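# Move limp spare robot arm from case to other desk

## Task

Take the unpowered 5.7 kg spare arm, whose joints flop freely, out of the open case on one desk and lay it on the other desk. It counts only if, at the end, it rests motionless with no part hanging past a desk edge; it fails if any part drops freely more than a few centimetres at any time, if the case leaves its own desk, or if the robot topples or ends up leaning. The robot must release the arm and back away at the end.

## Robot and tools

Robot: a Rainbow Robotics RB-Y1. It has a wheeled base with two drive wheels and two rear casters; it can drive straight and turn in place but cannot strafe. The base is 0.66 m long and 0.58 m wide, and its front edge sits 0.10 m ahead of the drive axle. A folding torso (leg with ankle, knee, hip) carries a chest with a head and two 7-joint arms, each ending in a parallel gripper. Each arm is rated for 3 kg, so a 5.7 kg load is best shared by both hands. Weight held far ahead of the drive wheels can tip the robot forward, and nothing stops that automatically.

Frames: the base frame has its origin on the floor midway between the drive wheels, with x forward, y left and z up. The state reports chest, left_hand and right_hand in this frame. chest is a spine point 0.08 m below the shoulders; its x faces where the chest faces. Each hand point is midway between its finger pads; the fingers point along the hand's -z and close along its x. Reported hand positions can be off, more so at long reach. base_odometry is measured from the base frame at the scene start and only counts wheel rotation, so slip looks like travel; its heading runs -3.142 to 3.142, left positive.

execute_actions: argument actions is a list with exactly one action (or empty, which only returns state and images). An action may hold base, joints, or both, plus optional speeds and min_time_s; its motions start together. base takes one command: translate_m (metres, offset from the current position, forward positive, -3 to 3) or rotate_rad (radians, offset from the current heading, counter-clockwise/left positive, -3.2 to 3.2). joints is a single dictionary keyed by joint name for both arms, torso and head together; every value is an absolute target (radians, or metres for grippers), not an offset. Ranges: torso_squat_rad 0 to 1.2 (larger lowers a level chest); torso_shift_rad -0.3 to 0.6 (positive pushes hips forward); torso_pitch_rad -0.2 to 1.4 (positive bows forward); torso_yaw_rad -1.5 to 1.5 (left positive). For each arm: shoulder_pitch -2.356 to 2.356 (0 hanging, negative raises the arm forward); left_shoulder_roll 0 to 3.141 and right_shoulder_roll -3.141 to 0 (each lifts its arm outward); shoulder_yaw -2.094 to 2.094; elbow -2.617 to 0.01 (negative bends); forearm_roll -3.141 to 3.141; wrist_pitch -1.57 to 1.919 (negative tips the hand forward); hand_roll -2.705 to 2.705; gripper_m 0 to 0.1 (pad gap). For both arms, positive yaw and roll directions turn to the left or counter-clockwise seen from above. head_pan_rad -0.523 to 0.523, head_tilt_rad -0.35 to 1.57 (positive looks down). Joint done tolerance is ±0.02 (grippers ±0.004). Extra torso limits: squat+shift <= 1.52; squat-shift+pitch <= 1.57; shift+0.5*pitch-0.4*squat <= 0.7; shift+0.3*pitch-0.5*squat <= 0.39; breaking one leaves commanded torso joints off_target. speeds caps translate_m at 0.05 to 0.4 m/s or rotate_rad at 0.1 to 1.509 rad/s; drives needing over 8.667 s are refused. min_time_s (0.1 to 8) makes each arm and head motion take at least that long. An action is capped at 15 s. Default top speeds: arm joints 1 rad/s (wrist and forearm 1.5), head 1.5, squat and pitch 0.3, shift 0.15, yaw 0.6, grippers 0.1 m/s. Joints you omit may still be driving to older targets. Unknown keys or out-of-range values reject the whole call. cameras picks head_camera, left_wrist_camera, right_wrist_camera or all (default all; [] gives none); the pictures line lists image order.

wait: seconds 0 to 10; nothing new is commanded; returns state and images. zoom_image: camera name and region [x0, y0, x1, y1] in pixels of that camera's latest image, at most 504 by 504. read_manual: returns licence text only. finished_scene: scene number; ends the scene irreversibly and reports success, so only call it once the arm lies still and the robot is clear.

Results: base_status and joint_status tell how each motion ended. done: reached (for the base, wheels turned as asked, slip included). off_target: resting short of target, possibly still pushing. time_out: took over 1.5x expected time plus 1 s (torso 2.5x). contact_stop: torso or arm met strong resistance or could not lift its load. stopped_with_arm: torso halted because an arm contact-stopped. limit_stop_at_own_body: guard stopped before self contact; move arm or torso apart. After these stops the joint holds where it is; a stop in torso or one arm halts that whole group. joint command not followed with a cause line means an arm's targets were withheld by the self- or arm-arm collision check (grippers still act); the robot may retry them each action. on_its_own covers uncommanded parts; held at is a target, not a position. After a stop, back off first in its own action: arms, then torso. If both hands share one object and the torso contact-stops right at its start with nothing blocking, resend every arm joint at its current reading, then repeat the torso command.

Gripping: command an opening at least 0.005 m under the object's width; off_target is then expected. The base does not stop on collision and may keep pushing furniture; a bent leg can poke past the front edge and shove the robot backwards unseen by odometry. Avoid hard arm-on-arm hits or presses (any part). Contact torque at a joint's load limit (shoulders 63.7 N m, elbow 32.7, wrist joints 22.7, held weight included) freezes the robot for 10 s. Holding loads heats motors: MOTOR HOT appears from 65 °C, and at 80 °C an OVER-TEMPERATURE FAULT brakes the arm and reports limit_stop_at_motor_heat; resend targets afterwards. Stray objects may occasionally be nudged. Avoid drops, slips, slams and hard shoves.

Each tool is called after "Call:" as name([rows], argument=value, ...), one row to a line, values as JSON.

## Session

Call:
execute_actions(actions=[])

Scene clock: 0.00 s.
base_odometry: x=+0.000 y=+0.000 heading=+0.000 (m, m, rad; odometry frame)
base_status: not commanded
joint_positions: torso_squat_rad=+0.350 torso_shift_rad=+0.000 torso_pitch_rad=-0.001 torso_yaw_rad=+0.001 left_shoulder_pitch_rad=+0.013 left_shoulder_roll_rad=+0.014 left_shoulder_yaw_rad=-0.009 left_elbow_rad=-0.140 left_forearm_roll_rad=-0.007 left_wrist_pitch_rad=-0.048 left_hand_roll_rad=+0.037 left_gripper_m=+0.101 right_shoulder_pitch_rad=+0.012 right_shoulder_roll_rad=-0.037 right_shoulder_yaw_rad=-0.030 right_elbow_rad=-0.127 right_forearm_roll_rad=-0.046 right_wrist_pitch_rad=+0.036 right_hand_roll_rad=+0.004 right_gripper_m=+0.100 head_pan_rad=+0.000 head_tilt_rad=+0.400
joint_status: not commanded
chest: x=-0.2285 y=-0.0004 z=+1.2474 quat_wxyz=(+1.000, +0.000, -0.001, +0.000) (m; base frame)
left_hand: x=-0.1582 y=+0.2305 z=+0.5666 quat_wxyz=(+0.996, +0.006, -0.088, +0.012) (m; base frame)
right_hand: x=-0.1830 y=-0.2494 z=+0.5638 quat_wxyz=(+0.998, -0.017, -0.041, -0.036) (m; base frame)
pictures: head_camera, left_wrist_camera, right_wrist_camera
Images, in order (width x height): head_camera 896x504, left_wrist_camera 644x364, right_wrist_camera 644x364.

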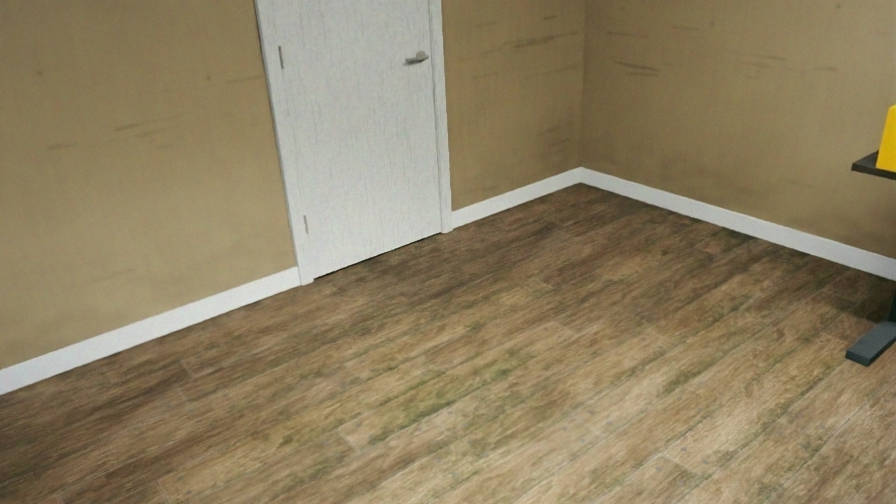

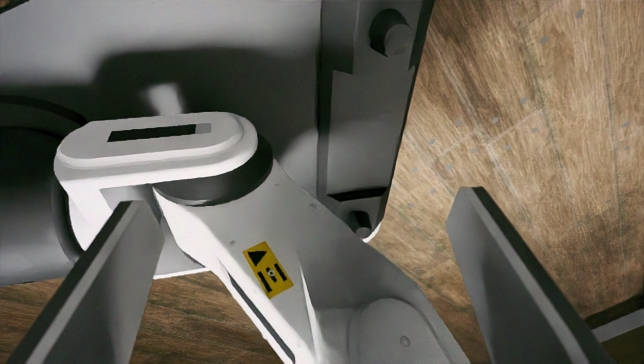

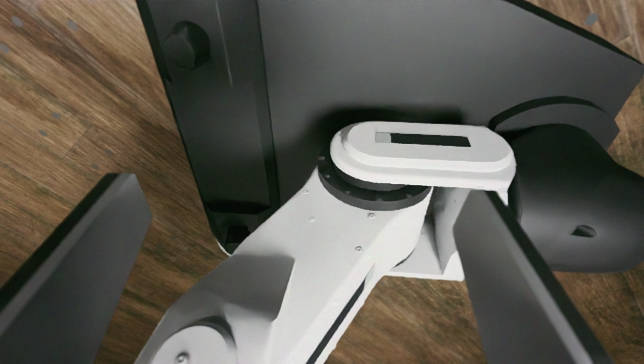

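Call:
execute_actions([
  {"base":{"rotate_rad":-0.8}},
], cameras=["head_camera"])

Scene clock: 5.03 s.
base_odometry: x=+0.000 y=+0.000 heading=-0.800 (m, m, rad; odometry frame)
base_status: done
joint_positions: torso_squat_rad=+0.350 torso_shift_rad=+0.000 torso_pitch_rad=-0.001 torso_yaw_rad=+0.001 left_shoulder_pitch_rad=+0.013 left_shoulder_roll_rad=+0.014 left_shoulder_yaw_rad=-0.009 left_elbow_rad=-0.140 left_forearm_roll_rad=-0.007 left_wrist_pitch_rad=-0.048 left_hand_roll_rad=+0.037 left_gripper_m=+0.101 right_shoulder_pitch_rad=+0.012 right_shoulder_roll_rad=-0.037 right_shoulder_yaw_rad=-0.030 right_elbow_rad=-0.127 right_forearm_roll_rad=-0.046 right_wrist_pitch_rad=+0.036 right_hand_roll_rad=+0.004 right_gripper_m=+0.100 head_pan_rad=+0.000 head_tilt_rad=+0.400
joint_status: not commanded
chest: x=-0.2285 y=-0.0004 z=+1.2474 quat_wxyz=(+1.000, +0.000, -0.001, +0.000) (m; base frame)
left_hand: x=-0.1582 y=+0.2305 z=+0.5666 quat_wxyz=(+0.996, +0.006, -0.088, +0.012) (m; base frame)
right_hand: x=-0.1830 y=-0.2494 z=+0.5638 quat_wxyz=(+0.998, -0.017, -0.041, -0.036) (m; base frame)
pictures: head_camera
Images, in order (width x height): head_camera 896x504.

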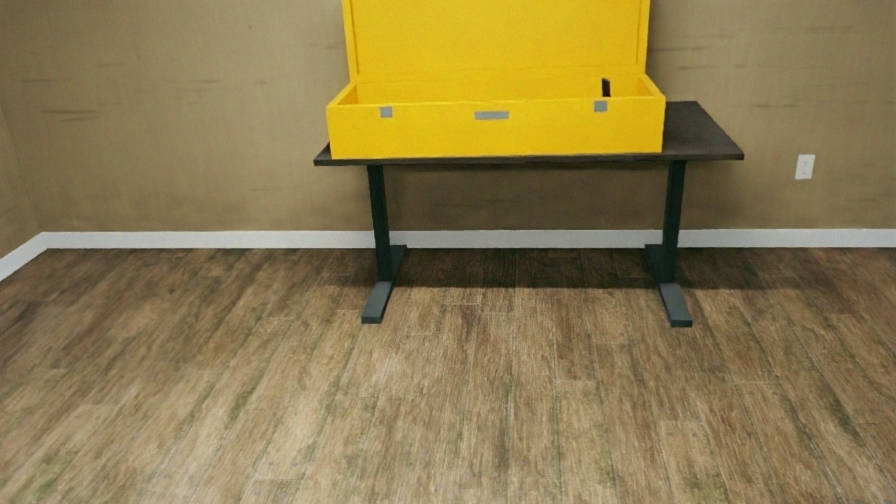

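Call:
execute_actions([
  {"joints":{"head_pan_rad":-0.52,"torso_yaw_rad":-0.6}},
], cameras=["head_camera"])

Scene clock: 15.60 s.
base_odometry: x=+0.000 y=+0.000 heading=-0.800 (m, m, rad; odometry frame)
base_status: not commanded
joint_positions: torso_squat_rad=+0.350 torso_shift_rad=+0.000 torso_pitch_rad=-0.001 torso_yaw_rad=-0.600 left_shoulder_pitch_rad=+0.013 left_shoulder_roll_rad=+0.014 left_shoulder_yaw_rad=-0.009 left_elbow_rad=-0.140 left_forearm_roll_rad=-0.007 left_wrist_pitch_rad=-0.048 left_hand_roll_rad=+0.037 left_gripper_m=+0.101 right_shoulder_pitch_rad=+0.012 right_shoulder_roll_rad=-0.037 right_shoulder_yaw_rad=-0.030 right_elbow_rad=-0.127 right_forearm_roll_rad=-0.046 right_wrist_pitch_rad=+0.036 right_hand_roll_rad=+0.004 right_gripper_m=+0.100 head_pan_rad=-0.520 head_tilt_rad=+0.400
joint_status: all done
chest: x=-0.2285 y=-0.0004 z=+1.2474 quat_wxyz=(+0.955, +0.001, +0.000, -0.296) (m; base frame)
left_hand: x=-0.0401 y=+0.1508 z=+0.5666 quat_wxyz=(+0.955, -0.020, -0.086, -0.283) (m; base frame)
right_hand: x=-0.3320 y=-0.2310 z=+0.5637 quat_wxyz=(+0.943, -0.028, -0.034, -0.330) (m; base frame)
pictures: head_camera
Images, in order (width x height): head_camera 896x504.

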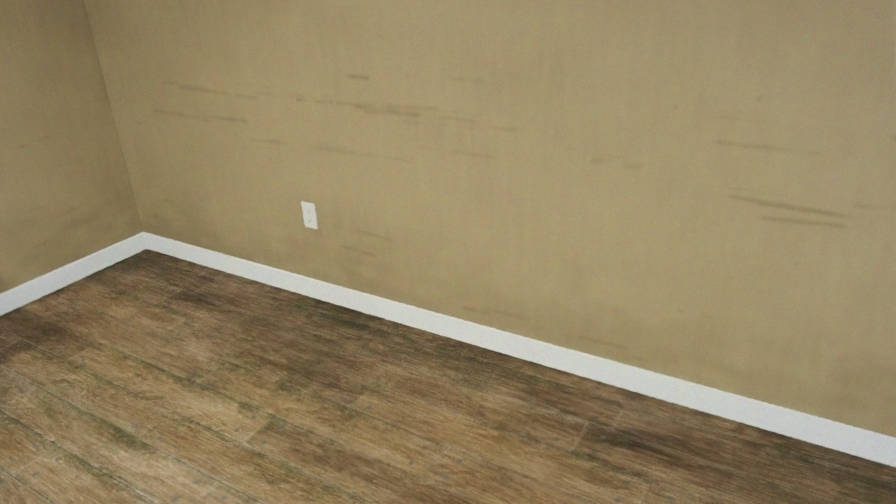

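Call:
execute_actions([
  {"joints":{"torso_yaw_rad":-1.5,"left_shoulder_roll_rad":0.15,"right_shoulder_roll_rad":-0.15}},
], cameras=["head_camera"])

Scene clock: 19.80 s.
base_odometry: x=+0.000 y=+0.000 heading=-0.799 (m, m, rad; odometry frame)
base_status: not commanded
joint_positions: torso_squat_rad=+0.350 torso_shift_rad=+0.000 torso_pitch_rad=-0.001 torso_yaw_rad=-1.499 left_shoulder_pitch_rad=+0.013 left_shoulder_roll_rad=+0.150 left_shoulder_yaw_rad=-0.009 left_elbow_rad=-0.140 left_forearm_roll_rad=-0.007 left_wrist_pitch_rad=-0.048 left_hand_roll_rad=+0.037 left_gripper_m=+0.101 right_shoulder_pitch_rad=+0.012 right_shoulder_roll_rad=-0.150 right_shoulder_yaw_rad=-0.030 right_elbow_rad=-0.127 right_forearm_roll_rad=-0.046 right_wrist_pitch_rad=+0.036 right_hand_roll_rad=+0.004 right_gripper_m=+0.100 head_pan_rad=-0.520 head_tilt_rad=+0.400
joint_status: all done
chest: x=-0.2285 y=-0.0004 z=+1.2474 quat_wxyz=(+0.732, +0.001, +0.000, -0.681) (m; base frame)
left_hand: x=+0.1098 y=-0.0453 z=+0.5750 quat_wxyz=(+0.730, -0.006, -0.114, -0.673) (m; base frame)
right_hand: x=-0.5594 y=-0.0679 z=+0.5718 quat_wxyz=(+0.706, -0.082, +0.020, -0.703) (m; base frame)
pictures: head_camera
Images, in order (width x height): head_camera 896x504.

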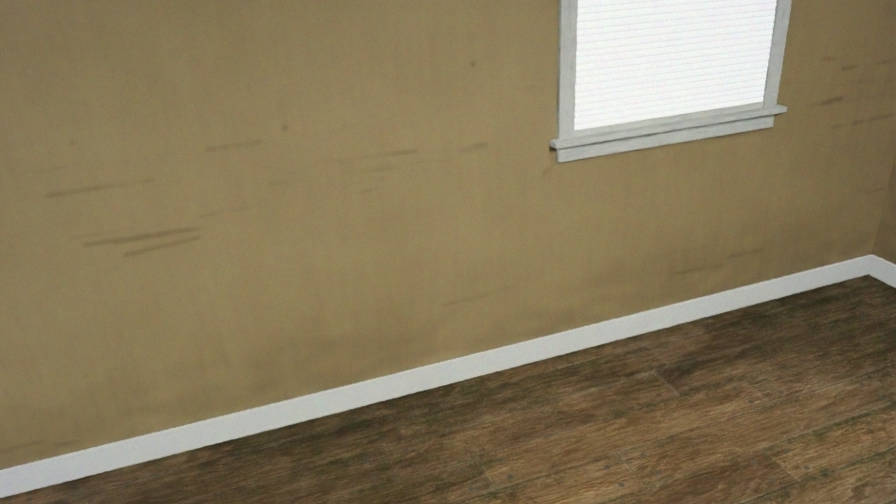

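Call:
execute_actions([
  {"base":{"rotate_rad":-1.0}},
], cameras=["head_camera"])

Scene clock: 29.03 s.
base_odometry: x=+0.000 y=+0.000 heading=-1.799 (m, m, rad; odometry frame)
base_status: done
joint_positions: torso_squat_rad=+0.350 torso_shift_rad=+0.000 torso_pitch_rad=-0.001 torso_yaw_rad=-1.499 left_shoulder_pitch_rad=+0.013 left_shoulder_roll_rad=+0.150 left_shoulder_yaw_rad=-0.009 left_elbow_rad=-0.140 left_forearm_roll_rad=-0.007 left_wrist_pitch_rad=-0.048 left_hand_roll_rad=+0.037 left_gripper_m=+0.101 right_shoulder_pitch_rad=+0.012 right_shoulder_roll_rad=-0.150 right_shoulder_yaw_rad=-0.030 right_elbow_rad=-0.127 right_forearm_roll_rad=-0.046 right_wrist_pitch_rad=+0.036 right_hand_roll_rad=+0.004 right_gripper_m=+0.100 head_pan_rad=-0.520 head_tilt_rad=+0.400
joint_status: not commanded
chest: x=-0.2285 y=-0.0004 z=+1.2474 quat_wxyz=(+0.732, +0.001, +0.000, -0.681) (m; base frame)
left_hand: x=+0.1097 y=-0.0452 z=+0.5750 quat_wxyz=(+0.730, -0.006, -0.114, -0.673) (m; base frame)
right_hand: x=-0.5594 y=-0.0679 z=+0.5718 quat_wxyz=(+0.706, -0.082, +0.020, -0.703) (m; base frame)
pictures: head_camera
Images, in order (width x height): head_camera 896x504.

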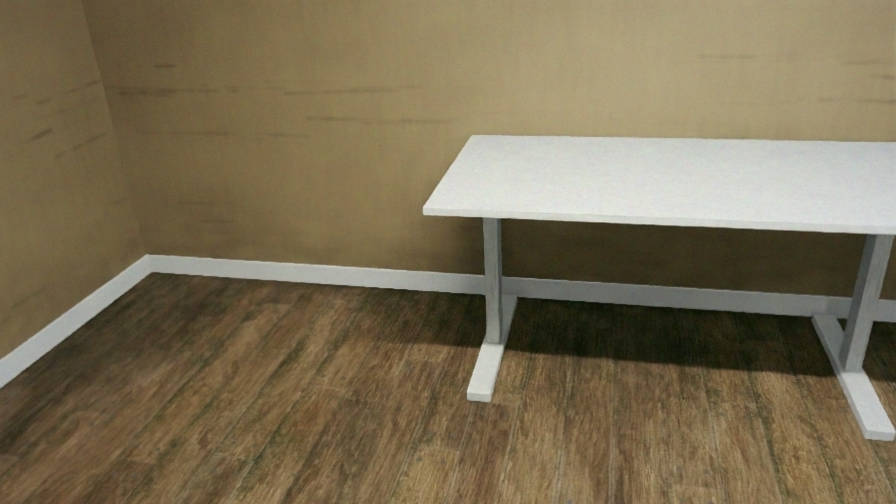

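Call:
execute_actions([
  {"base":{"rotate_rad":0.9},"joints":{"torso_yaw_rad":0,"head_pan_rad":0,"torso_squat_rad":0.1}},
], cameras=[])

Call:
execute_actions([
  {"base":{"translate_m":1.7},"joints":{"head_tilt_rad":0.6}},
], cameras=[])

Call:
execute_actions([
  {"base":{"rotate_rad":0.08}},
], cameras=["head_camera"])

Scene clock: 52.10 s.
base_odometry: x=-0.001 y=+0.001 heading=-0.899 (m, m, rad; odometry frame)
base_status: done
joint_positions: torso_squat_rad=+0.100 torso_shift_rad=+0.000 torso_pitch_rad=-0.001 torso_yaw_rad=+0.000 left_shoulder_pitch_rad=+0.013 left_shoulder_roll_rad=+0.150 left_shoulder_yaw_rad=-0.009 left_elbow_rad=-0.140 left_forearm_roll_rad=-0.007 left_wrist_pitch_rad=-0.048 left_hand_roll_rad=+0.037 left_gripper_m=+0.101 right_shoulder_pitch_rad=+0.012 right_shoulder_roll_rad=-0.150 right_shoulder_yaw_rad=-0.030 right_elbow_rad=-0.127 right_forearm_roll_rad=-0.046 right_wrist_pitch_rad=+0.036 right_hand_roll_rad=+0.004 right_gripper_m=+0.100 head_pan_rad=+0.000 head_tilt_rad=+0.400
joint_status: all done
chest: x=-0.2285 y=-0.0004 z=+1.2864 quat_wxyz=(+1.000, +0.000, +0.000, +0.000) (m; base frame)
left_hand: x=-0.1586 y=+0.3336 z=+0.6140 quat_wxyz=(+0.993, +0.073, -0.088, +0.005) (m; base frame)
right_hand: x=-0.1834 y=-0.3354 z=+0.6109 quat_wxyz=(+0.996, -0.074, -0.042, -0.034) (m; base frame)
pictures: none
No camera images: the call's "cameras" was empty. Leave "cameras" out to get every camera's image.

Scene clock: 57.70 s.
base_odometry: x=+1.058 y=-1.329 heading=-0.898 (m, m, rad; odometry frame)
base_status: done
joint_positions: torso_squat_rad=+0.100 torso_shift_rad=+0.000 torso_pitch_rad=-0.001 torso_yaw_rad=+0.000 left_shoulder_pitch_rad=+0.013 left_shoulder_roll_rad=+0.150 left_shoulder_yaw_rad=-0.009 left_elbow_rad=-0.140 left_forearm_roll_rad=-0.007 left_wrist_pitch_rad=-0.048 left_hand_roll_rad=+0.037 left_gripper_m=+0.101 right_shoulder_pitch_rad=+0.012 right_shoulder_roll_rad=-0.150 right_shoulder_yaw_rad=-0.030 right_elbow_rad=-0.127 right_forearm_roll_rad=-0.046 right_wrist_pitch_rad=+0.036 right_hand_roll_rad=+0.004 right_gripper_m=+0.100 head_pan_rad=+0.000 head_tilt_rad=+0.600
joint_status: all done
chest: x=-0.2285 y=-0.0004 z=+1.2864 quat_wxyz=(+1.000, +0.000, -0.001, +0.000) (m; base frame)
left_hand: x=-0.1584 y=+0.3335 z=+0.6140 quat_wxyz=(+0.993, +0.073, -0.089, +0.005) (m; base frame)
right_hand: x=-0.1835 y=-0.3354 z=+0.6109 quat_wxyz=(+0.996, -0.074, -0.042, -0.034) (m; base frame)
pictures: none
No camera images: the call's "cameras" was empty. Leave "cameras" out to get every camera's image.

Scene clock: 59.30 s.
base_odometry: x=+1.058 y=-1.330 heading=-0.819 (m, m, rad; odometry frame)
base_status: done
joint_positions: torso_squat_rad=+0.100 torso_shift_rad=+0.000 torso_pitch_rad=-0.001 torso_yaw_rad=+0.000 left_shoulder_pitch_rad=+0.013 left_shoulder_roll_rad=+0.150 left_shoulder_yaw_rad=-0.009 left_elbow_rad=-0.140 left_forearm_roll_rad=-0.007 left_wrist_pitch_rad=-0.048 left_hand_roll_rad=+0.037 left_gripper_m=+0.101 right_shoulder_pitch_rad=+0.012 right_shoulder_roll_rad=-0.150 right_shoulder_yaw_rad=-0.030 right_elbow_rad=-0.127 right_forearm_roll_rad=-0.046 right_wrist_pitch_rad=+0.036 right_hand_roll_rad=+0.004 right_gripper_m=+0.100 head_pan_rad=+0.000 head_tilt_rad=+0.600
joint_status: not commanded
chest: x=-0.2285 y=-0.0004 z=+1.2864 quat_wxyz=(+1.000, +0.000, -0.001, +0.000) (m; base frame)
left_hand: x=-0.1584 y=+0.3335 z=+0.6140 quat_wxyz=(+0.993, +0.073, -0.088, +0.005) (m; base frame)
right_hand: x=-0.1835 y=-0.3354 z=+0.6109 quat_wxyz=(+0.996, -0.074, -0.042, -0.034) (m; base frame)
pictures: head_camera
Images, in order (width x height): head_camera 896x504.

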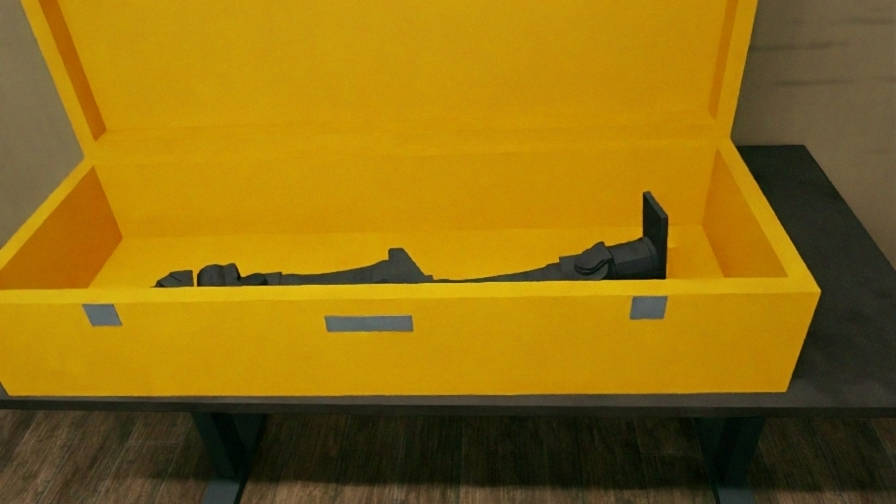

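Call:
execute_actions([
  {"base":{"translate_m":0.4},"joints":{"head_tilt_rad":0.55,"torso_squat_rad":0,"torso_pitch_rad":0.35}},
], cameras=["head_camera"])

Scene clock: 113.27 s.
base_odometry: x=+1.332 y=-1.622 heading=-0.818 (m, m, rad; odometry frame)
base_status: done
joint_positions: torso_squat_rad=+0.000 torso_shift_rad=+0.000 torso_pitch_rad=+0.350 torso_yaw_rad=+0.000 left_shoulder_pitch_rad=+0.013 left_shoulder_roll_rad=+0.150 left_shoulder_yaw_rad=-0.009 left_elbow_rad=-0.140 left_forearm_roll_rad=-0.007 left_wrist_pitch_rad=-0.048 left_hand_roll_rad=+0.037 left_gripper_m=+0.101 right_shoulder_pitch_rad=+0.012 right_shoulder_roll_rad=-0.150 right_shoulder_yaw_rad=-0.030 right_elbow_rad=-0.127 right_forearm_roll_rad=-0.046 right_wrist_pitch_rad=+0.036 right_hand_roll_rad=+0.004 right_gripper_m=+0.100 head_pan_rad=+0.000 head_tilt_rad=+0.550
joint_status: all done
chest: x=-0.1221 y=-0.0004 z=+1.2712 quat_wxyz=(+0.985, +0.000, +0.174, +0.000) (m; base frame)
left_hand: x=-0.2875 y=+0.3335 z=+0.6157 quat_wxyz=(+0.994, +0.073, +0.086, -0.008) (m; base frame)
right_hand: x=-0.3120 y=-0.3354 z=+0.6214 quat_wxyz=(+0.988, -0.078, +0.132, -0.020) (m; base frame)
pictures: head_camera
Images, in order (width x height): head_camera 896x504.

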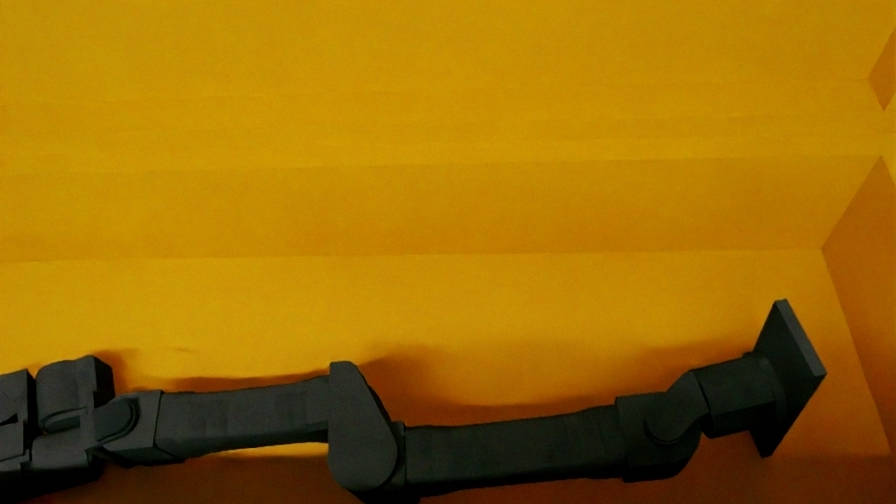

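Call:
execute_actions([
  {"joints":{"head_tilt_rad":0.75}},
], cameras=["head_camera"])

Scene clock: 118.33 s.
base_odometry: x=+1.332 y=-1.622 heading=-0.818 (m, m, rad; odometry frame)
base_status: not commanded
joint_positions: torso_squat_rad=+0.000 torso_shift_rad=+0.000 torso_pitch_rad=+0.350 torso_yaw_rad=+0.000 left_shoulder_pitch_rad=+0.013 left_shoulder_roll_rad=+0.150 left_shoulder_yaw_rad=-0.009 left_elbow_rad=-0.140 left_forearm_roll_rad=-0.007 left_wrist_pitch_rad=-0.048 left_hand_roll_rad=+0.037 left_gripper_m=+0.101 right_shoulder_pitch_rad=+0.012 right_shoulder_roll_rad=-0.150 right_shoulder_yaw_rad=-0.030 right_elbow_rad=-0.127 right_forearm_roll_rad=-0.046 right_wrist_pitch_rad=+0.036 right_hand_roll_rad=+0.004 right_gripper_m=+0.100 head_pan_rad=+0.000 head_tilt_rad=+0.750
joint_status: all done
chest: x=-0.1221 y=-0.0004 z=+1.2712 quat_wxyz=(+0.985, +0.000, +0.174, +0.000) (m; base frame)
left_hand: x=-0.2875 y=+0.3335 z=+0.6157 quat_wxyz=(+0.994, +0.073, +0.086, -0.008) (m; base frame)
right_hand: x=-0.3120 y=-0.3354 z=+0.6214 quat_wxyz=(+0.988, -0.078, +0.132, -0.020) (m; base frame)
pictures: head_camera
Images, in order (width x height): head_camera 896x504.

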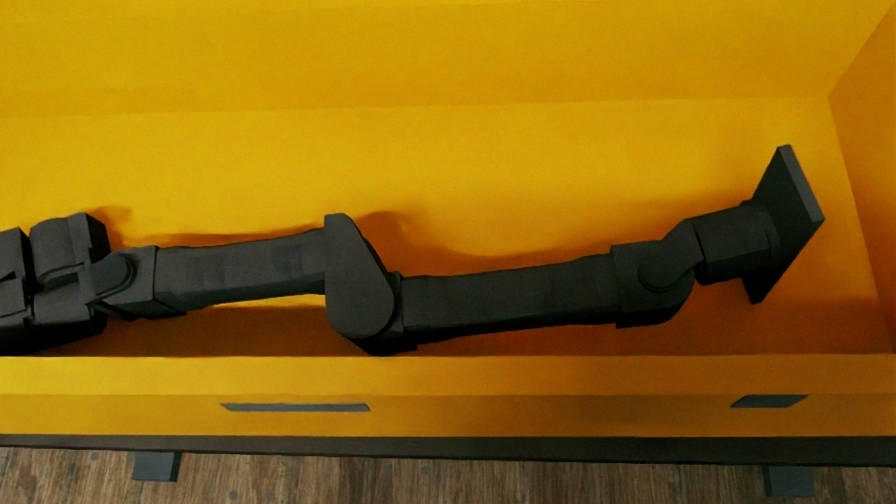

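Call:
execute_actions([
  {"joints":{"head_pan_rad":0.45}},
], cameras=["head_camera"])

Scene clock: 182.60 s.
base_odometry: x=+1.332 y=-1.622 heading=-0.818 (m, m, rad; odometry frame)
base_status: not commanded
joint_positions: torso_squat_rad=+0.000 torso_shift_rad=+0.000 torso_pitch_rad=+0.350 torso_yaw_rad=+0.000 left_shoulder_pitch_rad=+0.013 left_shoulder_roll_rad=+0.150 left_shoulder_yaw_rad=-0.009 left_elbow_rad=-0.140 left_forearm_roll_rad=-0.007 left_wrist_pitch_rad=-0.048 left_hand_roll_rad=+0.037 left_gripper_m=+0.101 right_shoulder_pitch_rad=+0.012 right_shoulder_roll_rad=-0.150 right_shoulder_yaw_rad=-0.030 right_elbow_rad=-0.127 right_forearm_roll_rad=-0.046 right_wrist_pitch_rad=+0.036 right_hand_roll_rad=+0.004 right_gripper_m=+0.100 head_pan_rad=+0.450 head_tilt_rad=+0.750
joint_status: all done
chest: x=-0.1221 y=-0.0004 z=+1.2712 quat_wxyz=(+0.985, +0.000, +0.174, +0.000) (m; base frame)
left_hand: x=-0.2875 y=+0.3335 z=+0.6157 quat_wxyz=(+0.994, +0.073, +0.086, -0.008) (m; base frame)
right_hand: x=-0.3120 y=-0.3354 z=+0.6214 quat_wxyz=(+0.988, -0.078, +0.132, -0.020) (m; base frame)
pictures: head_camera
Images, in order (width x height): head_camera 896x504.

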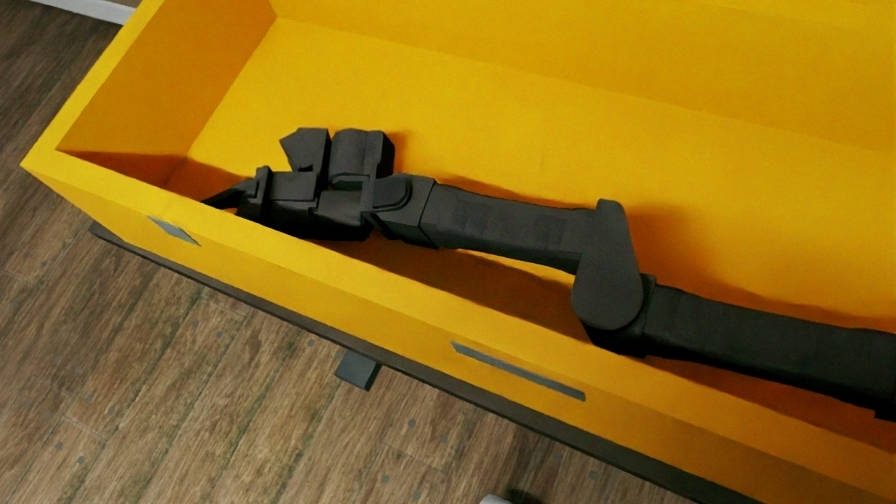

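Call:
execute_actions([
  {"base":{"translate_m":-0.25},"joints":{"head_pan_rad":0,"head_tilt_rad":0.9,"torso_pitch_rad":0,"left_shoulder_roll_rad":1.08,"right_shoulder_roll_rad":-0.9,"left_forearm_roll_rad":1.571,"right_forearm_roll_rad":-1.571,"left_hand_roll_rad":0.914,"right_hand_roll_rad":-0.859}},
], cameras=[])

Call:
execute_actions([
  {"joints":{"left_shoulder_pitch_rad":-1.238,"left_shoulder_roll_rad":1.08,"left_shoulder_yaw_rad":-1.094,"left_elbow_rad":-1.504,"left_wrist_pitch_rad":1.571,"right_shoulder_pitch_rad":-1.45,"right_shoulder_roll_rad":-0.668,"right_shoulder_yaw_rad":1.202,"right_elbow_rad":-1.399,"right_wrist_pitch_rad":1.571}},
])

Scene clock: 236.50 s.
base_odometry: x=+1.161 y=-1.439 heading=-0.816 (m, m, rad; odometry frame)
base_status: done
joint_positions: torso_squat_rad=+0.000 torso_shift_rad=+0.000 torso_pitch_rad=+0.000 torso_yaw_rad=+0.000 left_shoulder_pitch_rad=+0.013 left_shoulder_roll_rad=+1.080 left_shoulder_yaw_rad=-0.009 left_elbow_rad=-0.140 left_forearm_roll_rad=+1.571 left_wrist_pitch_rad=-0.048 left_hand_roll_rad=+0.914 left_gripper_m=+0.101 right_shoulder_pitch_rad=+0.012 right_shoulder_roll_rad=-0.900 right_shoulder_yaw_rad=-0.030 right_elbow_rad=-0.127 right_forearm_roll_rad=-1.571 right_wrist_pitch_rad=+0.036 right_hand_roll_rad=-0.859 right_gripper_m=+0.100 head_pan_rad=+0.000 head_tilt_rad=+0.900
joint_status: all done
chest: x=-0.2283 y=-0.0004 z=+1.2899 quat_wxyz=(+1.000, +0.000, +0.000, +0.000) (m; base frame)
left_hand: x=-0.1673 y=+0.8971 z=+1.0204 quat_wxyz=(+0.310, +0.122, -0.522, +0.786) (m; base frame)
right_hand: x=-0.1742 y=-0.8136 z=+0.8897 quat_wxyz=(+0.331, -0.092, -0.412, -0.844) (m; base frame)
pictures: none
No camera images: the call's "cameras" was empty. Leave "cameras" out to get every camera's image.

Scene clock: 239.07 s.
base_odometry: x=+1.161 y=-1.439 heading=-0.816 (m, m, rad; odometry frame)
base_status: not commanded
joint_positions: torso_squat_rad=+0.000 torso_shift_rad=+0.000 torso_pitch_rad=+0.000 torso_yaw_rad=+0.000 left_shoulder_pitch_rad=-1.238 left_shoulder_roll_rad=+1.080 left_shoulder_yaw_rad=-1.093 left_elbow_rad=-1.504 left_forearm_roll_rad=+1.571 left_wrist_pitch_rad=+1.571 left_hand_roll_rad=+0.914 left_gripper_m=+0.101 right_shoulder_pitch_rad=-1.450 right_shoulder_roll_rad=-0.668 right_shoulder_yaw_rad=+1.202 right_elbow_rad=-1.399 right_forearm_roll_rad=-1.571 right_wrist_pitch_rad=+1.571 right_hand_roll_rad=-0.859 right_gripper_m=+0.100 head_pan_rad=+0.000 head_tilt_rad=+0.900
joint_status: all done
chest: x=-0.2283 y=-0.0004 z=+1.2899 quat_wxyz=(+1.000, +0.000, +0.000, +0.000) (m; base frame)
left_hand: x=+0.2017 y=+0.2498 z=+1.1396 quat_wxyz=(+0.995, +0.000, +0.000, +0.100) (m; base frame)
right_hand: x=+0.1947 y=-0.0751 z=+1.1395 quat_wxyz=(+0.995, +0.001, +0.000, +0.100) (m; base frame)
pictures: head_camera, left_wrist_camera, right_wrist_camera
Images, in order (width x height): head_camera 896x504, left_wrist_camera 644x364, right_wrist_camera 644x364.

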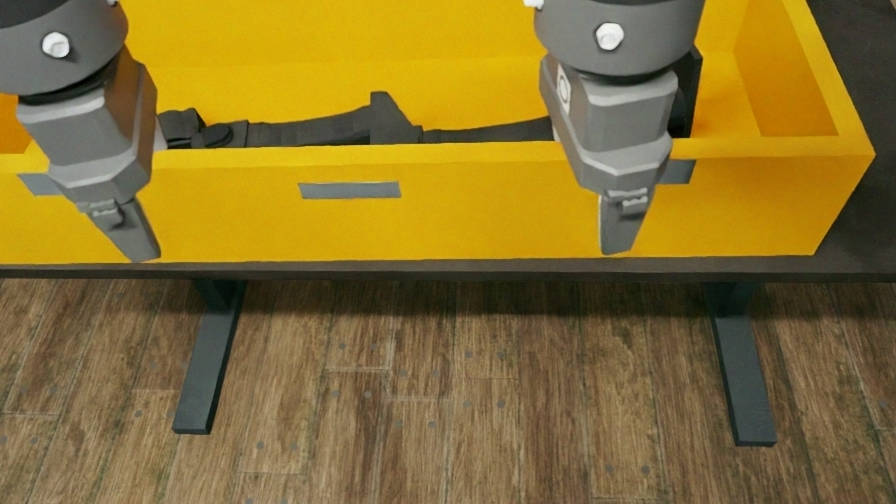

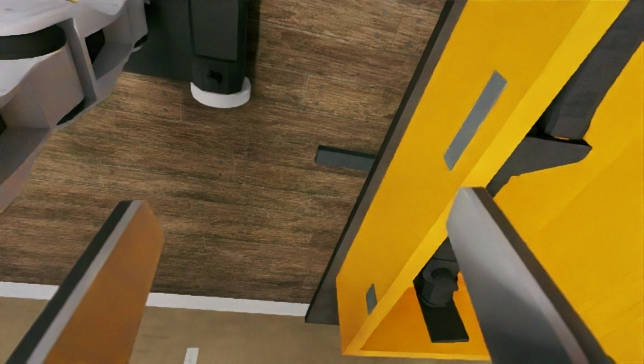

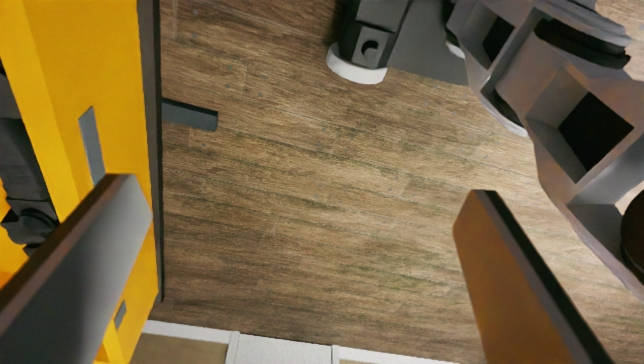

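Call:
execute_actions([
  {"base":{"translate_m":0.35},"joints":{"torso_squat_rad":0.55,"head_tilt_rad":0.85}},
], cameras=[])

Call:
execute_actions([
  {"joints":{"torso_squat_rad":0.8}},
])

Scene clock: 248.37 s.
base_odometry: x=+1.401 y=-1.694 heading=-0.815 (m, m, rad; odometry frame)
base_status: done
joint_positions: torso_squat_rad=+0.550 torso_shift_rad=+0.000 torso_pitch_rad=+0.000 torso_yaw_rad=+0.000 left_shoulder_pitch_rad=-1.238 left_shoulder_roll_rad=+1.080 left_shoulder_yaw_rad=-1.094 left_elbow_rad=-1.504 left_forearm_roll_rad=+1.571 left_wrist_pitch_rad=+1.571 left_hand_roll_rad=+0.914 left_gripper_m=+0.101 right_shoulder_pitch_rad=-1.450 right_shoulder_roll_rad=-0.668 right_shoulder_yaw_rad=+1.202 right_elbow_rad=-1.399 right_forearm_roll_rad=-1.571 right_wrist_pitch_rad=+1.571 right_hand_roll_rad=-0.859 right_gripper_m=+0.100 head_pan_rad=+0.000 head_tilt_rad=+0.850
joint_status: all done
chest: x=-0.2282 y=-0.0004 z=+1.1867 quat_wxyz=(+1.000, +0.000, +0.000, +0.000) (m; base frame)
left_hand: x=+0.2017 y=+0.2498 z=+1.0364 quat_wxyz=(+0.995, +0.000, +0.000, +0.100) (m; base frame)
right_hand: x=+0.1947 y=-0.0751 z=+1.0362 quat_wxyz=(+0.995, +0.001, +0.000, +0.100) (m; base frame)
pictures: none
No camera images: the call's "cameras" was empty. Leave "cameras" out to get every camera's image.

Scene clock: 250.00 s.
base_odometry: x=+1.401 y=-1.694 heading=-0.815 (m, m, rad; odometry frame)
base_status: not commanded
joint_positions: torso_squat_rad=+0.800 torso_shift_rad=+0.000 torso_pitch_rad=+0.000 torso_yaw_rad=+0.000 left_shoulder_pitch_rad=-1.238 left_shoulder_roll_rad=+1.080 left_shoulder_yaw_rad=-1.094 left_elbow_rad=-1.504 left_forearm_roll_rad=+1.571 left_wrist_pitch_rad=+1.571 left_hand_roll_rad=+0.914 left_gripper_m=+0.101 right_shoulder_pitch_rad=-1.450 right_shoulder_roll_rad=-0.668 right_shoulder_yaw_rad=+1.202 right_elbow_rad=-1.399 right_forearm_roll_rad=-1.571 right_wrist_pitch_rad=+1.571 right_hand_roll_rad=-0.859 right_gripper_m=+0.100 head_pan_rad=+0.000 head_tilt_rad=+0.850
joint_status: all done
chest: x=-0.2282 y=-0.0004 z=+1.0776 quat_wxyz=(+1.000, +0.000, +0.000, +0.000) (m; base frame)
left_hand: x=+0.2018 y=+0.2499 z=+0.9273 quat_wxyz=(+0.995, +0.000, +0.000, +0.100) (m; base frame)
right_hand: x=+0.1947 y=-0.0751 z=+0.9271 quat_wxyz=(+0.995, +0.001, +0.000, +0.100) (m; base frame)
pictures: head_camera, left_wrist_camera, right_wrist_camera
Images, in order (width x height): head_camera 896x504, left_wrist_camera 644x364, right_wrist_camera 644x364.

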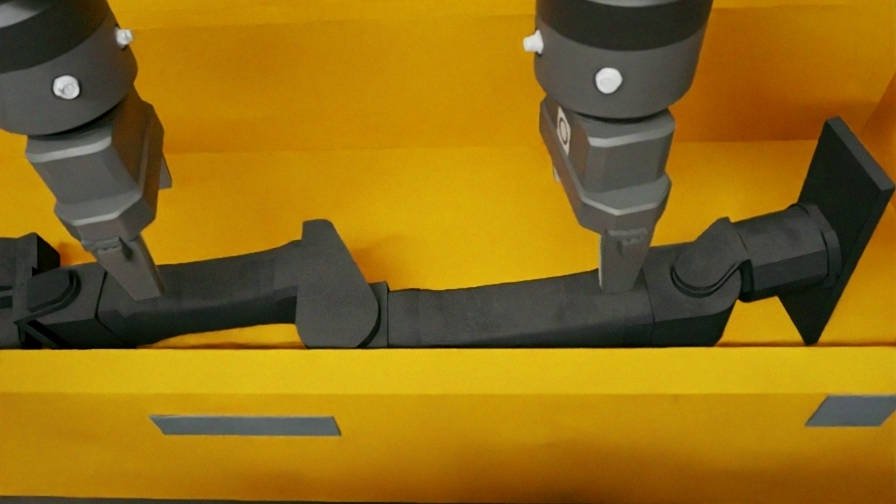

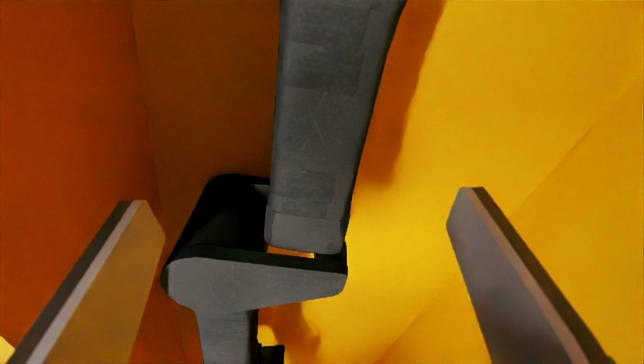

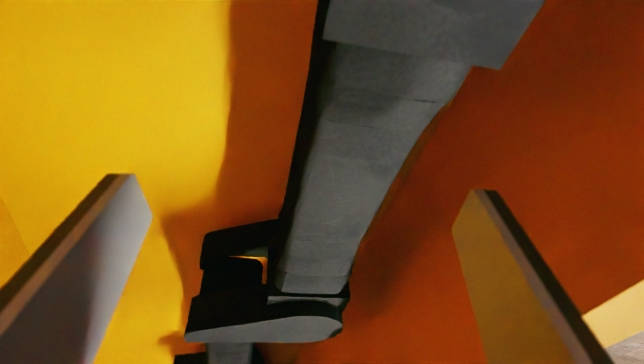

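Call:
execute_actions([
  {"joints":{"right_shoulder_pitch_rad":-1.456,"right_shoulder_roll_rad":-0.654,"right_shoulder_yaw_rad":1.204,"right_elbow_rad":-1.494,"right_hand_roll_rad":-1.069,"torso_squat_rad":0.9}},
])

Scene clock: 282.73 s.
base_odometry: x=+1.401 y=-1.694 heading=-0.815 (m, m, rad; odometry frame)
base_status: not commanded
joint_positions: torso_squat_rad=+0.900 torso_shift_rad=+0.000 torso_pitch_rad=+0.000 torso_yaw_rad=+0.000 left_shoulder_pitch_rad=-1.238 left_shoulder_roll_rad=+1.080 left_shoulder_yaw_rad=-1.094 left_elbow_rad=-1.504 left_forearm_roll_rad=+1.571 left_wrist_pitch_rad=+1.571 left_hand_roll_rad=+0.914 left_gripper_m=+0.101 right_shoulder_pitch_rad=-1.456 right_shoulder_roll_rad=-0.654 right_shoulder_yaw_rad=+1.204 right_elbow_rad=-1.494 right_forearm_roll_rad=-1.571 right_wrist_pitch_rad=+1.571 right_hand_roll_rad=-1.069 right_gripper_m=+0.100 head_pan_rad=+0.000 head_tilt_rad=+0.850
joint_status: all done
chest: x=-0.2282 y=-0.0004 z=+1.0250 quat_wxyz=(+1.000, +0.000, +0.000, +0.000) (m; base frame)
left_hand: x=+0.2018 y=+0.2499 z=+0.8747 quat_wxyz=(+0.995, +0.000, +0.000, +0.100) (m; base frame)
right_hand: x=+0.1720 y=-0.0556 z=+0.8747 quat_wxyz=(+0.999, +0.001, +0.000, +0.050) (m; base frame)
pictures: head_camera, left_wrist_camera, right_wrist_camera
Images, in order (width x height): head_camera 896x504, left_wrist_camera 644x364, right_wrist_camera 644x364.

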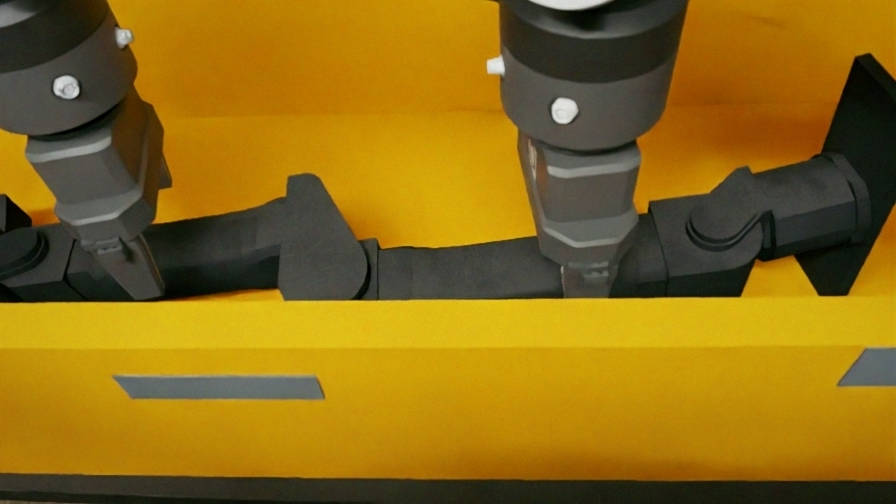

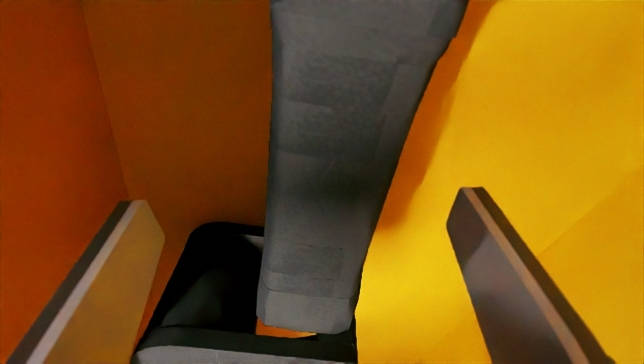

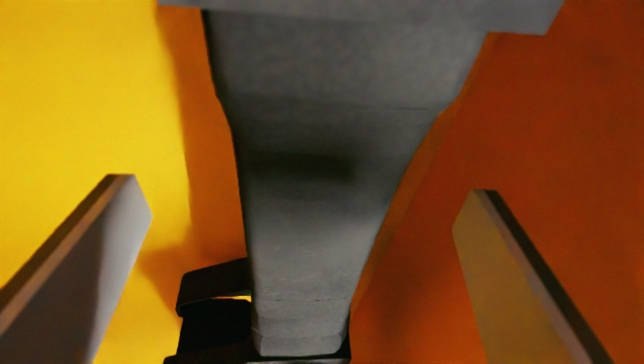

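Call:
execute_actions([
  {"joints":{"torso_squat_rad":0.985,"head_tilt_rad":0.75,"left_elbow_rad":-1.485,"left_hand_roll_rad":0.895}},
])

Scene clock: 291.40 s.
base_odometry: x=+1.401 y=-1.694 heading=-0.815 (m, m, rad; odometry frame)
base_status: not commanded
joint_positions: torso_squat_rad=+0.985 torso_shift_rad=+0.000 torso_pitch_rad=+0.000 torso_yaw_rad=+0.000 left_shoulder_pitch_rad=-1.238 left_shoulder_roll_rad=+1.080 left_shoulder_yaw_rad=-1.094 left_elbow_rad=-1.485 left_forearm_roll_rad=+1.571 left_wrist_pitch_rad=+1.571 left_hand_roll_rad=+0.895 left_gripper_m=+0.101 right_shoulder_pitch_rad=-1.456 right_shoulder_roll_rad=-0.654 right_shoulder_yaw_rad=+1.204 right_elbow_rad=-1.494 right_forearm_roll_rad=-1.571 right_wrist_pitch_rad=+1.571 right_hand_roll_rad=-1.069 right_gripper_m=+0.100 head_pan_rad=+0.000 head_tilt_rad=+0.750
joint_status: all done
chest: x=-0.2282 y=-0.0004 z=+0.9769 quat_wxyz=(+1.000, +0.000, +0.000, +0.000) (m; base frame)
left_hand: x=+0.2045 y=+0.2540 z=+0.8266 quat_wxyz=(+0.995, +0.000, +0.000, +0.100) (m; base frame)
right_hand: x=+0.1720 y=-0.0556 z=+0.8266 quat_wxyz=(+0.999, +0.001, +0.000, +0.050) (m; base frame)
pictures: head_camera, left_wrist_camera, right_wrist_camera
Images, in order (width x height): head_camera 896x504, left_wrist_camera 644x364, right_wrist_camera 644x364.

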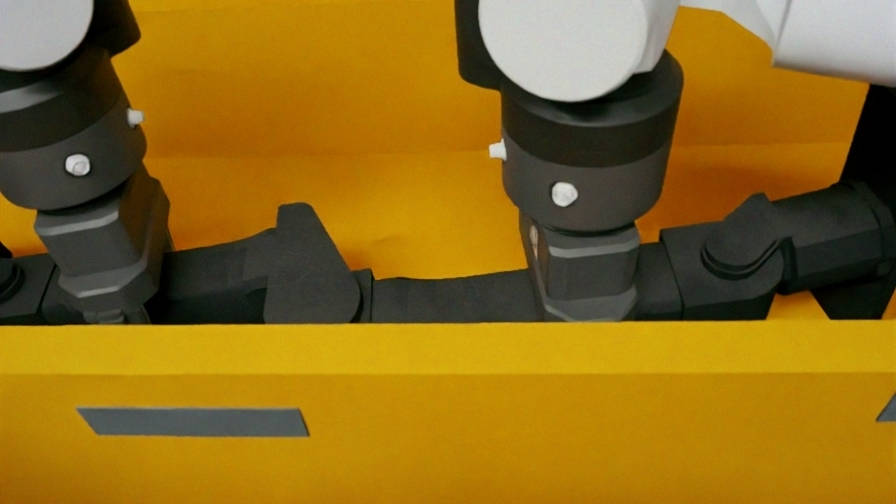

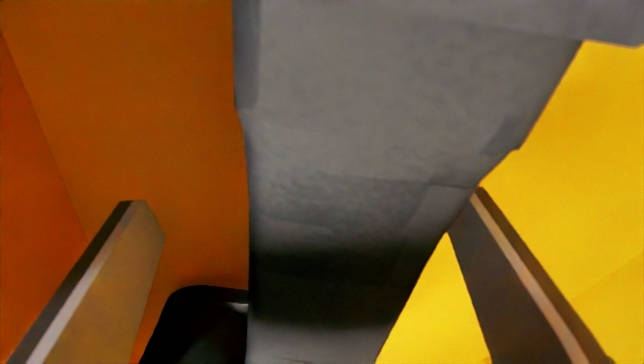

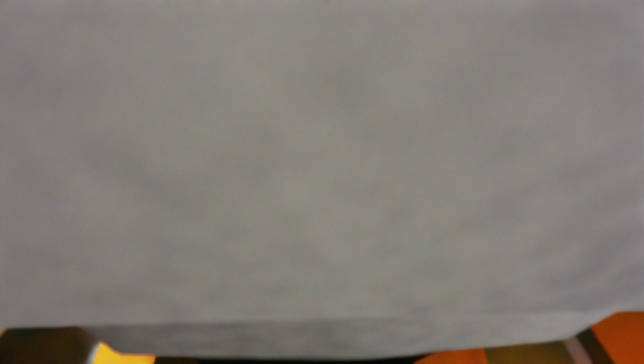

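Call:
execute_actions([
  {"joints":{"left_shoulder_pitch_rad":-1.208,"left_shoulder_roll_rad":1.011,"left_shoulder_yaw_rad":-1.117,"left_elbow_rad":-1.392,"left_forearm_roll_rad":1.526,"left_wrist_pitch_rad":1.521,"left_hand_roll_rad":0.854},"min_time_s":1},
])

Scene clock: 309.23 s.
base_odometry: x=+1.401 y=-1.694 heading=-0.815 (m, m, rad; odometry frame)
base_status: not commanded
joint_positions: torso_squat_rad=+0.985 torso_shift_rad=+0.000 torso_pitch_rad=+0.000 torso_yaw_rad=+0.000 left_shoulder_pitch_rad=-1.208 left_shoulder_roll_rad=+1.011 left_shoulder_yaw_rad=-1.116 left_elbow_rad=-1.392 left_forearm_roll_rad=+1.526 left_wrist_pitch_rad=+1.521 left_hand_roll_rad=+0.854 left_gripper_m=+0.101 right_shoulder_pitch_rad=-1.456 right_shoulder_roll_rad=-0.654 right_shoulder_yaw_rad=+1.204 right_elbow_rad=-1.494 right_forearm_roll_rad=-1.571 right_wrist_pitch_rad=+1.571 right_hand_roll_rad=-1.069 right_gripper_m=+0.100 head_pan_rad=+0.000 head_tilt_rad=+0.750
joint_status: all done
chest: x=-0.2282 y=-0.0004 z=+0.9769 quat_wxyz=(+1.000, +0.000, +0.000, +0.000) (m; base frame)
left_hand: x=+0.2180 y=+0.2519 z=+0.7969 quat_wxyz=(+0.995, +0.001, +0.000, +0.100) (m; base frame)
right_hand: x=+0.1720 y=-0.0556 z=+0.8266 quat_wxyz=(+0.999, +0.001, +0.000, +0.050) (m; base frame)
pictures: head_camera, left_wrist_camera, right_wrist_camera
Images, in order (width x height): head_camera 896x504, left_wrist_camera 644x364, right_wrist_camera 644x364.

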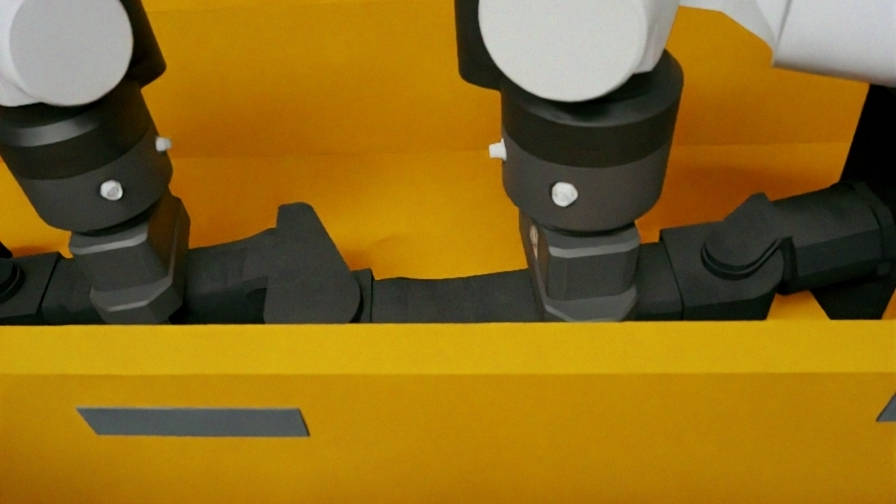

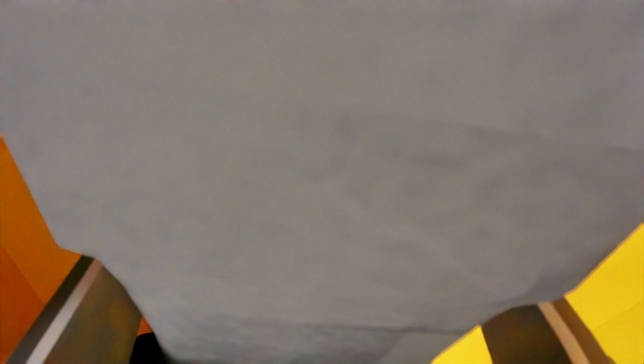

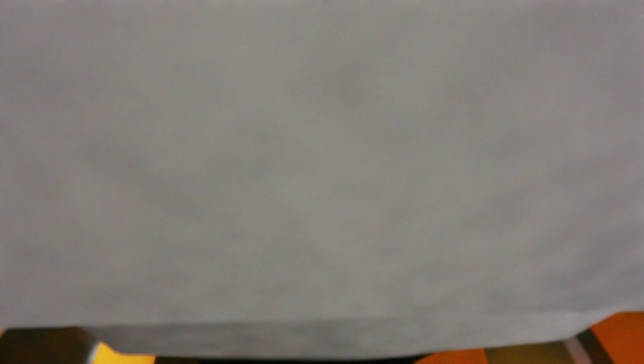

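Call:
execute_actions([
  {"joints":{"left_gripper_m":0.02,"right_gripper_m":0.02}},
])

Scene clock: 312.60 s.
base_odometry: x=+1.401 y=-1.694 heading=-0.815 (m, m, rad; odometry frame)
base_status: not commanded
joint_positions: torso_squat_rad=+0.985 torso_shift_rad=+0.000 torso_pitch_rad=+0.000 torso_yaw_rad=+0.000 left_shoulder_pitch_rad=-1.208 left_shoulder_roll_rad=+1.011 left_shoulder_yaw_rad=-1.117 left_elbow_rad=-1.392 left_forearm_roll_rad=+1.526 left_wrist_pitch_rad=+1.521 left_hand_roll_rad=+0.854 left_gripper_m=+0.060 right_shoulder_pitch_rad=-1.456 right_shoulder_roll_rad=-0.654 right_shoulder_yaw_rad=+1.204 right_elbow_rad=-1.494 right_forearm_roll_rad=-1.571 right_wrist_pitch_rad=+1.571 right_hand_roll_rad=-1.069 right_gripper_m=+0.056 head_pan_rad=+0.000 head_tilt_rad=+0.750
joint_status: left_gripper_m off_target (ended at +0.060, target +0.020); right_gripper_m off_target (ended at +0.056, target +0.020)
chest: x=-0.2282 y=-0.0004 z=+0.9769 quat_wxyz=(+1.000, +0.000, +0.000, +0.000) (m; base frame)
left_hand: x=+0.2181 y=+0.2518 z=+0.7969 quat_wxyz=(+0.995, +0.001, +0.000, +0.100) (m; base frame)
right_hand: x=+0.1720 y=-0.0556 z=+0.8266 quat_wxyz=(+0.999, +0.000, +0.000, +0.050) (m; base frame)
pictures: head_camera, left_wrist_camera, right_wrist_camera
Images, in order (width x height): head_camera 896x504, left_wrist_camera 644x364, right_wrist_camera 644x364.

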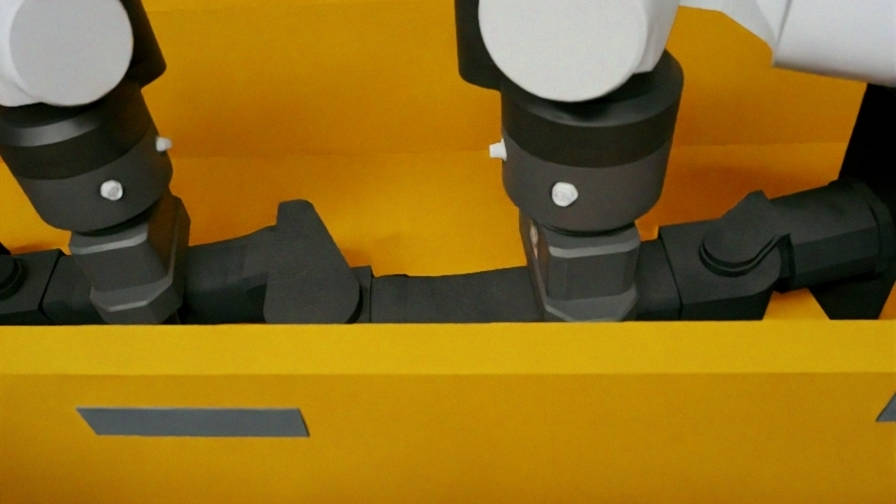

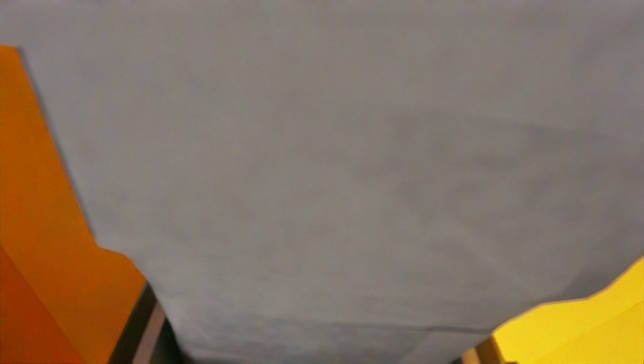

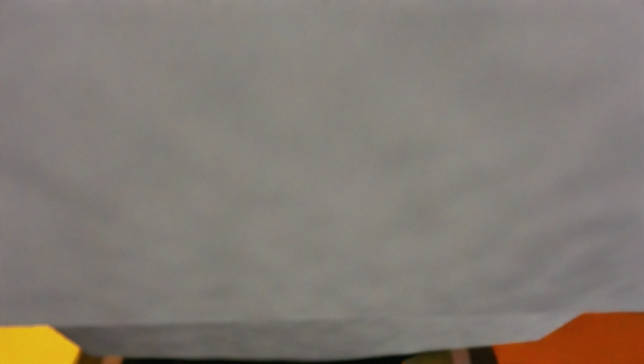

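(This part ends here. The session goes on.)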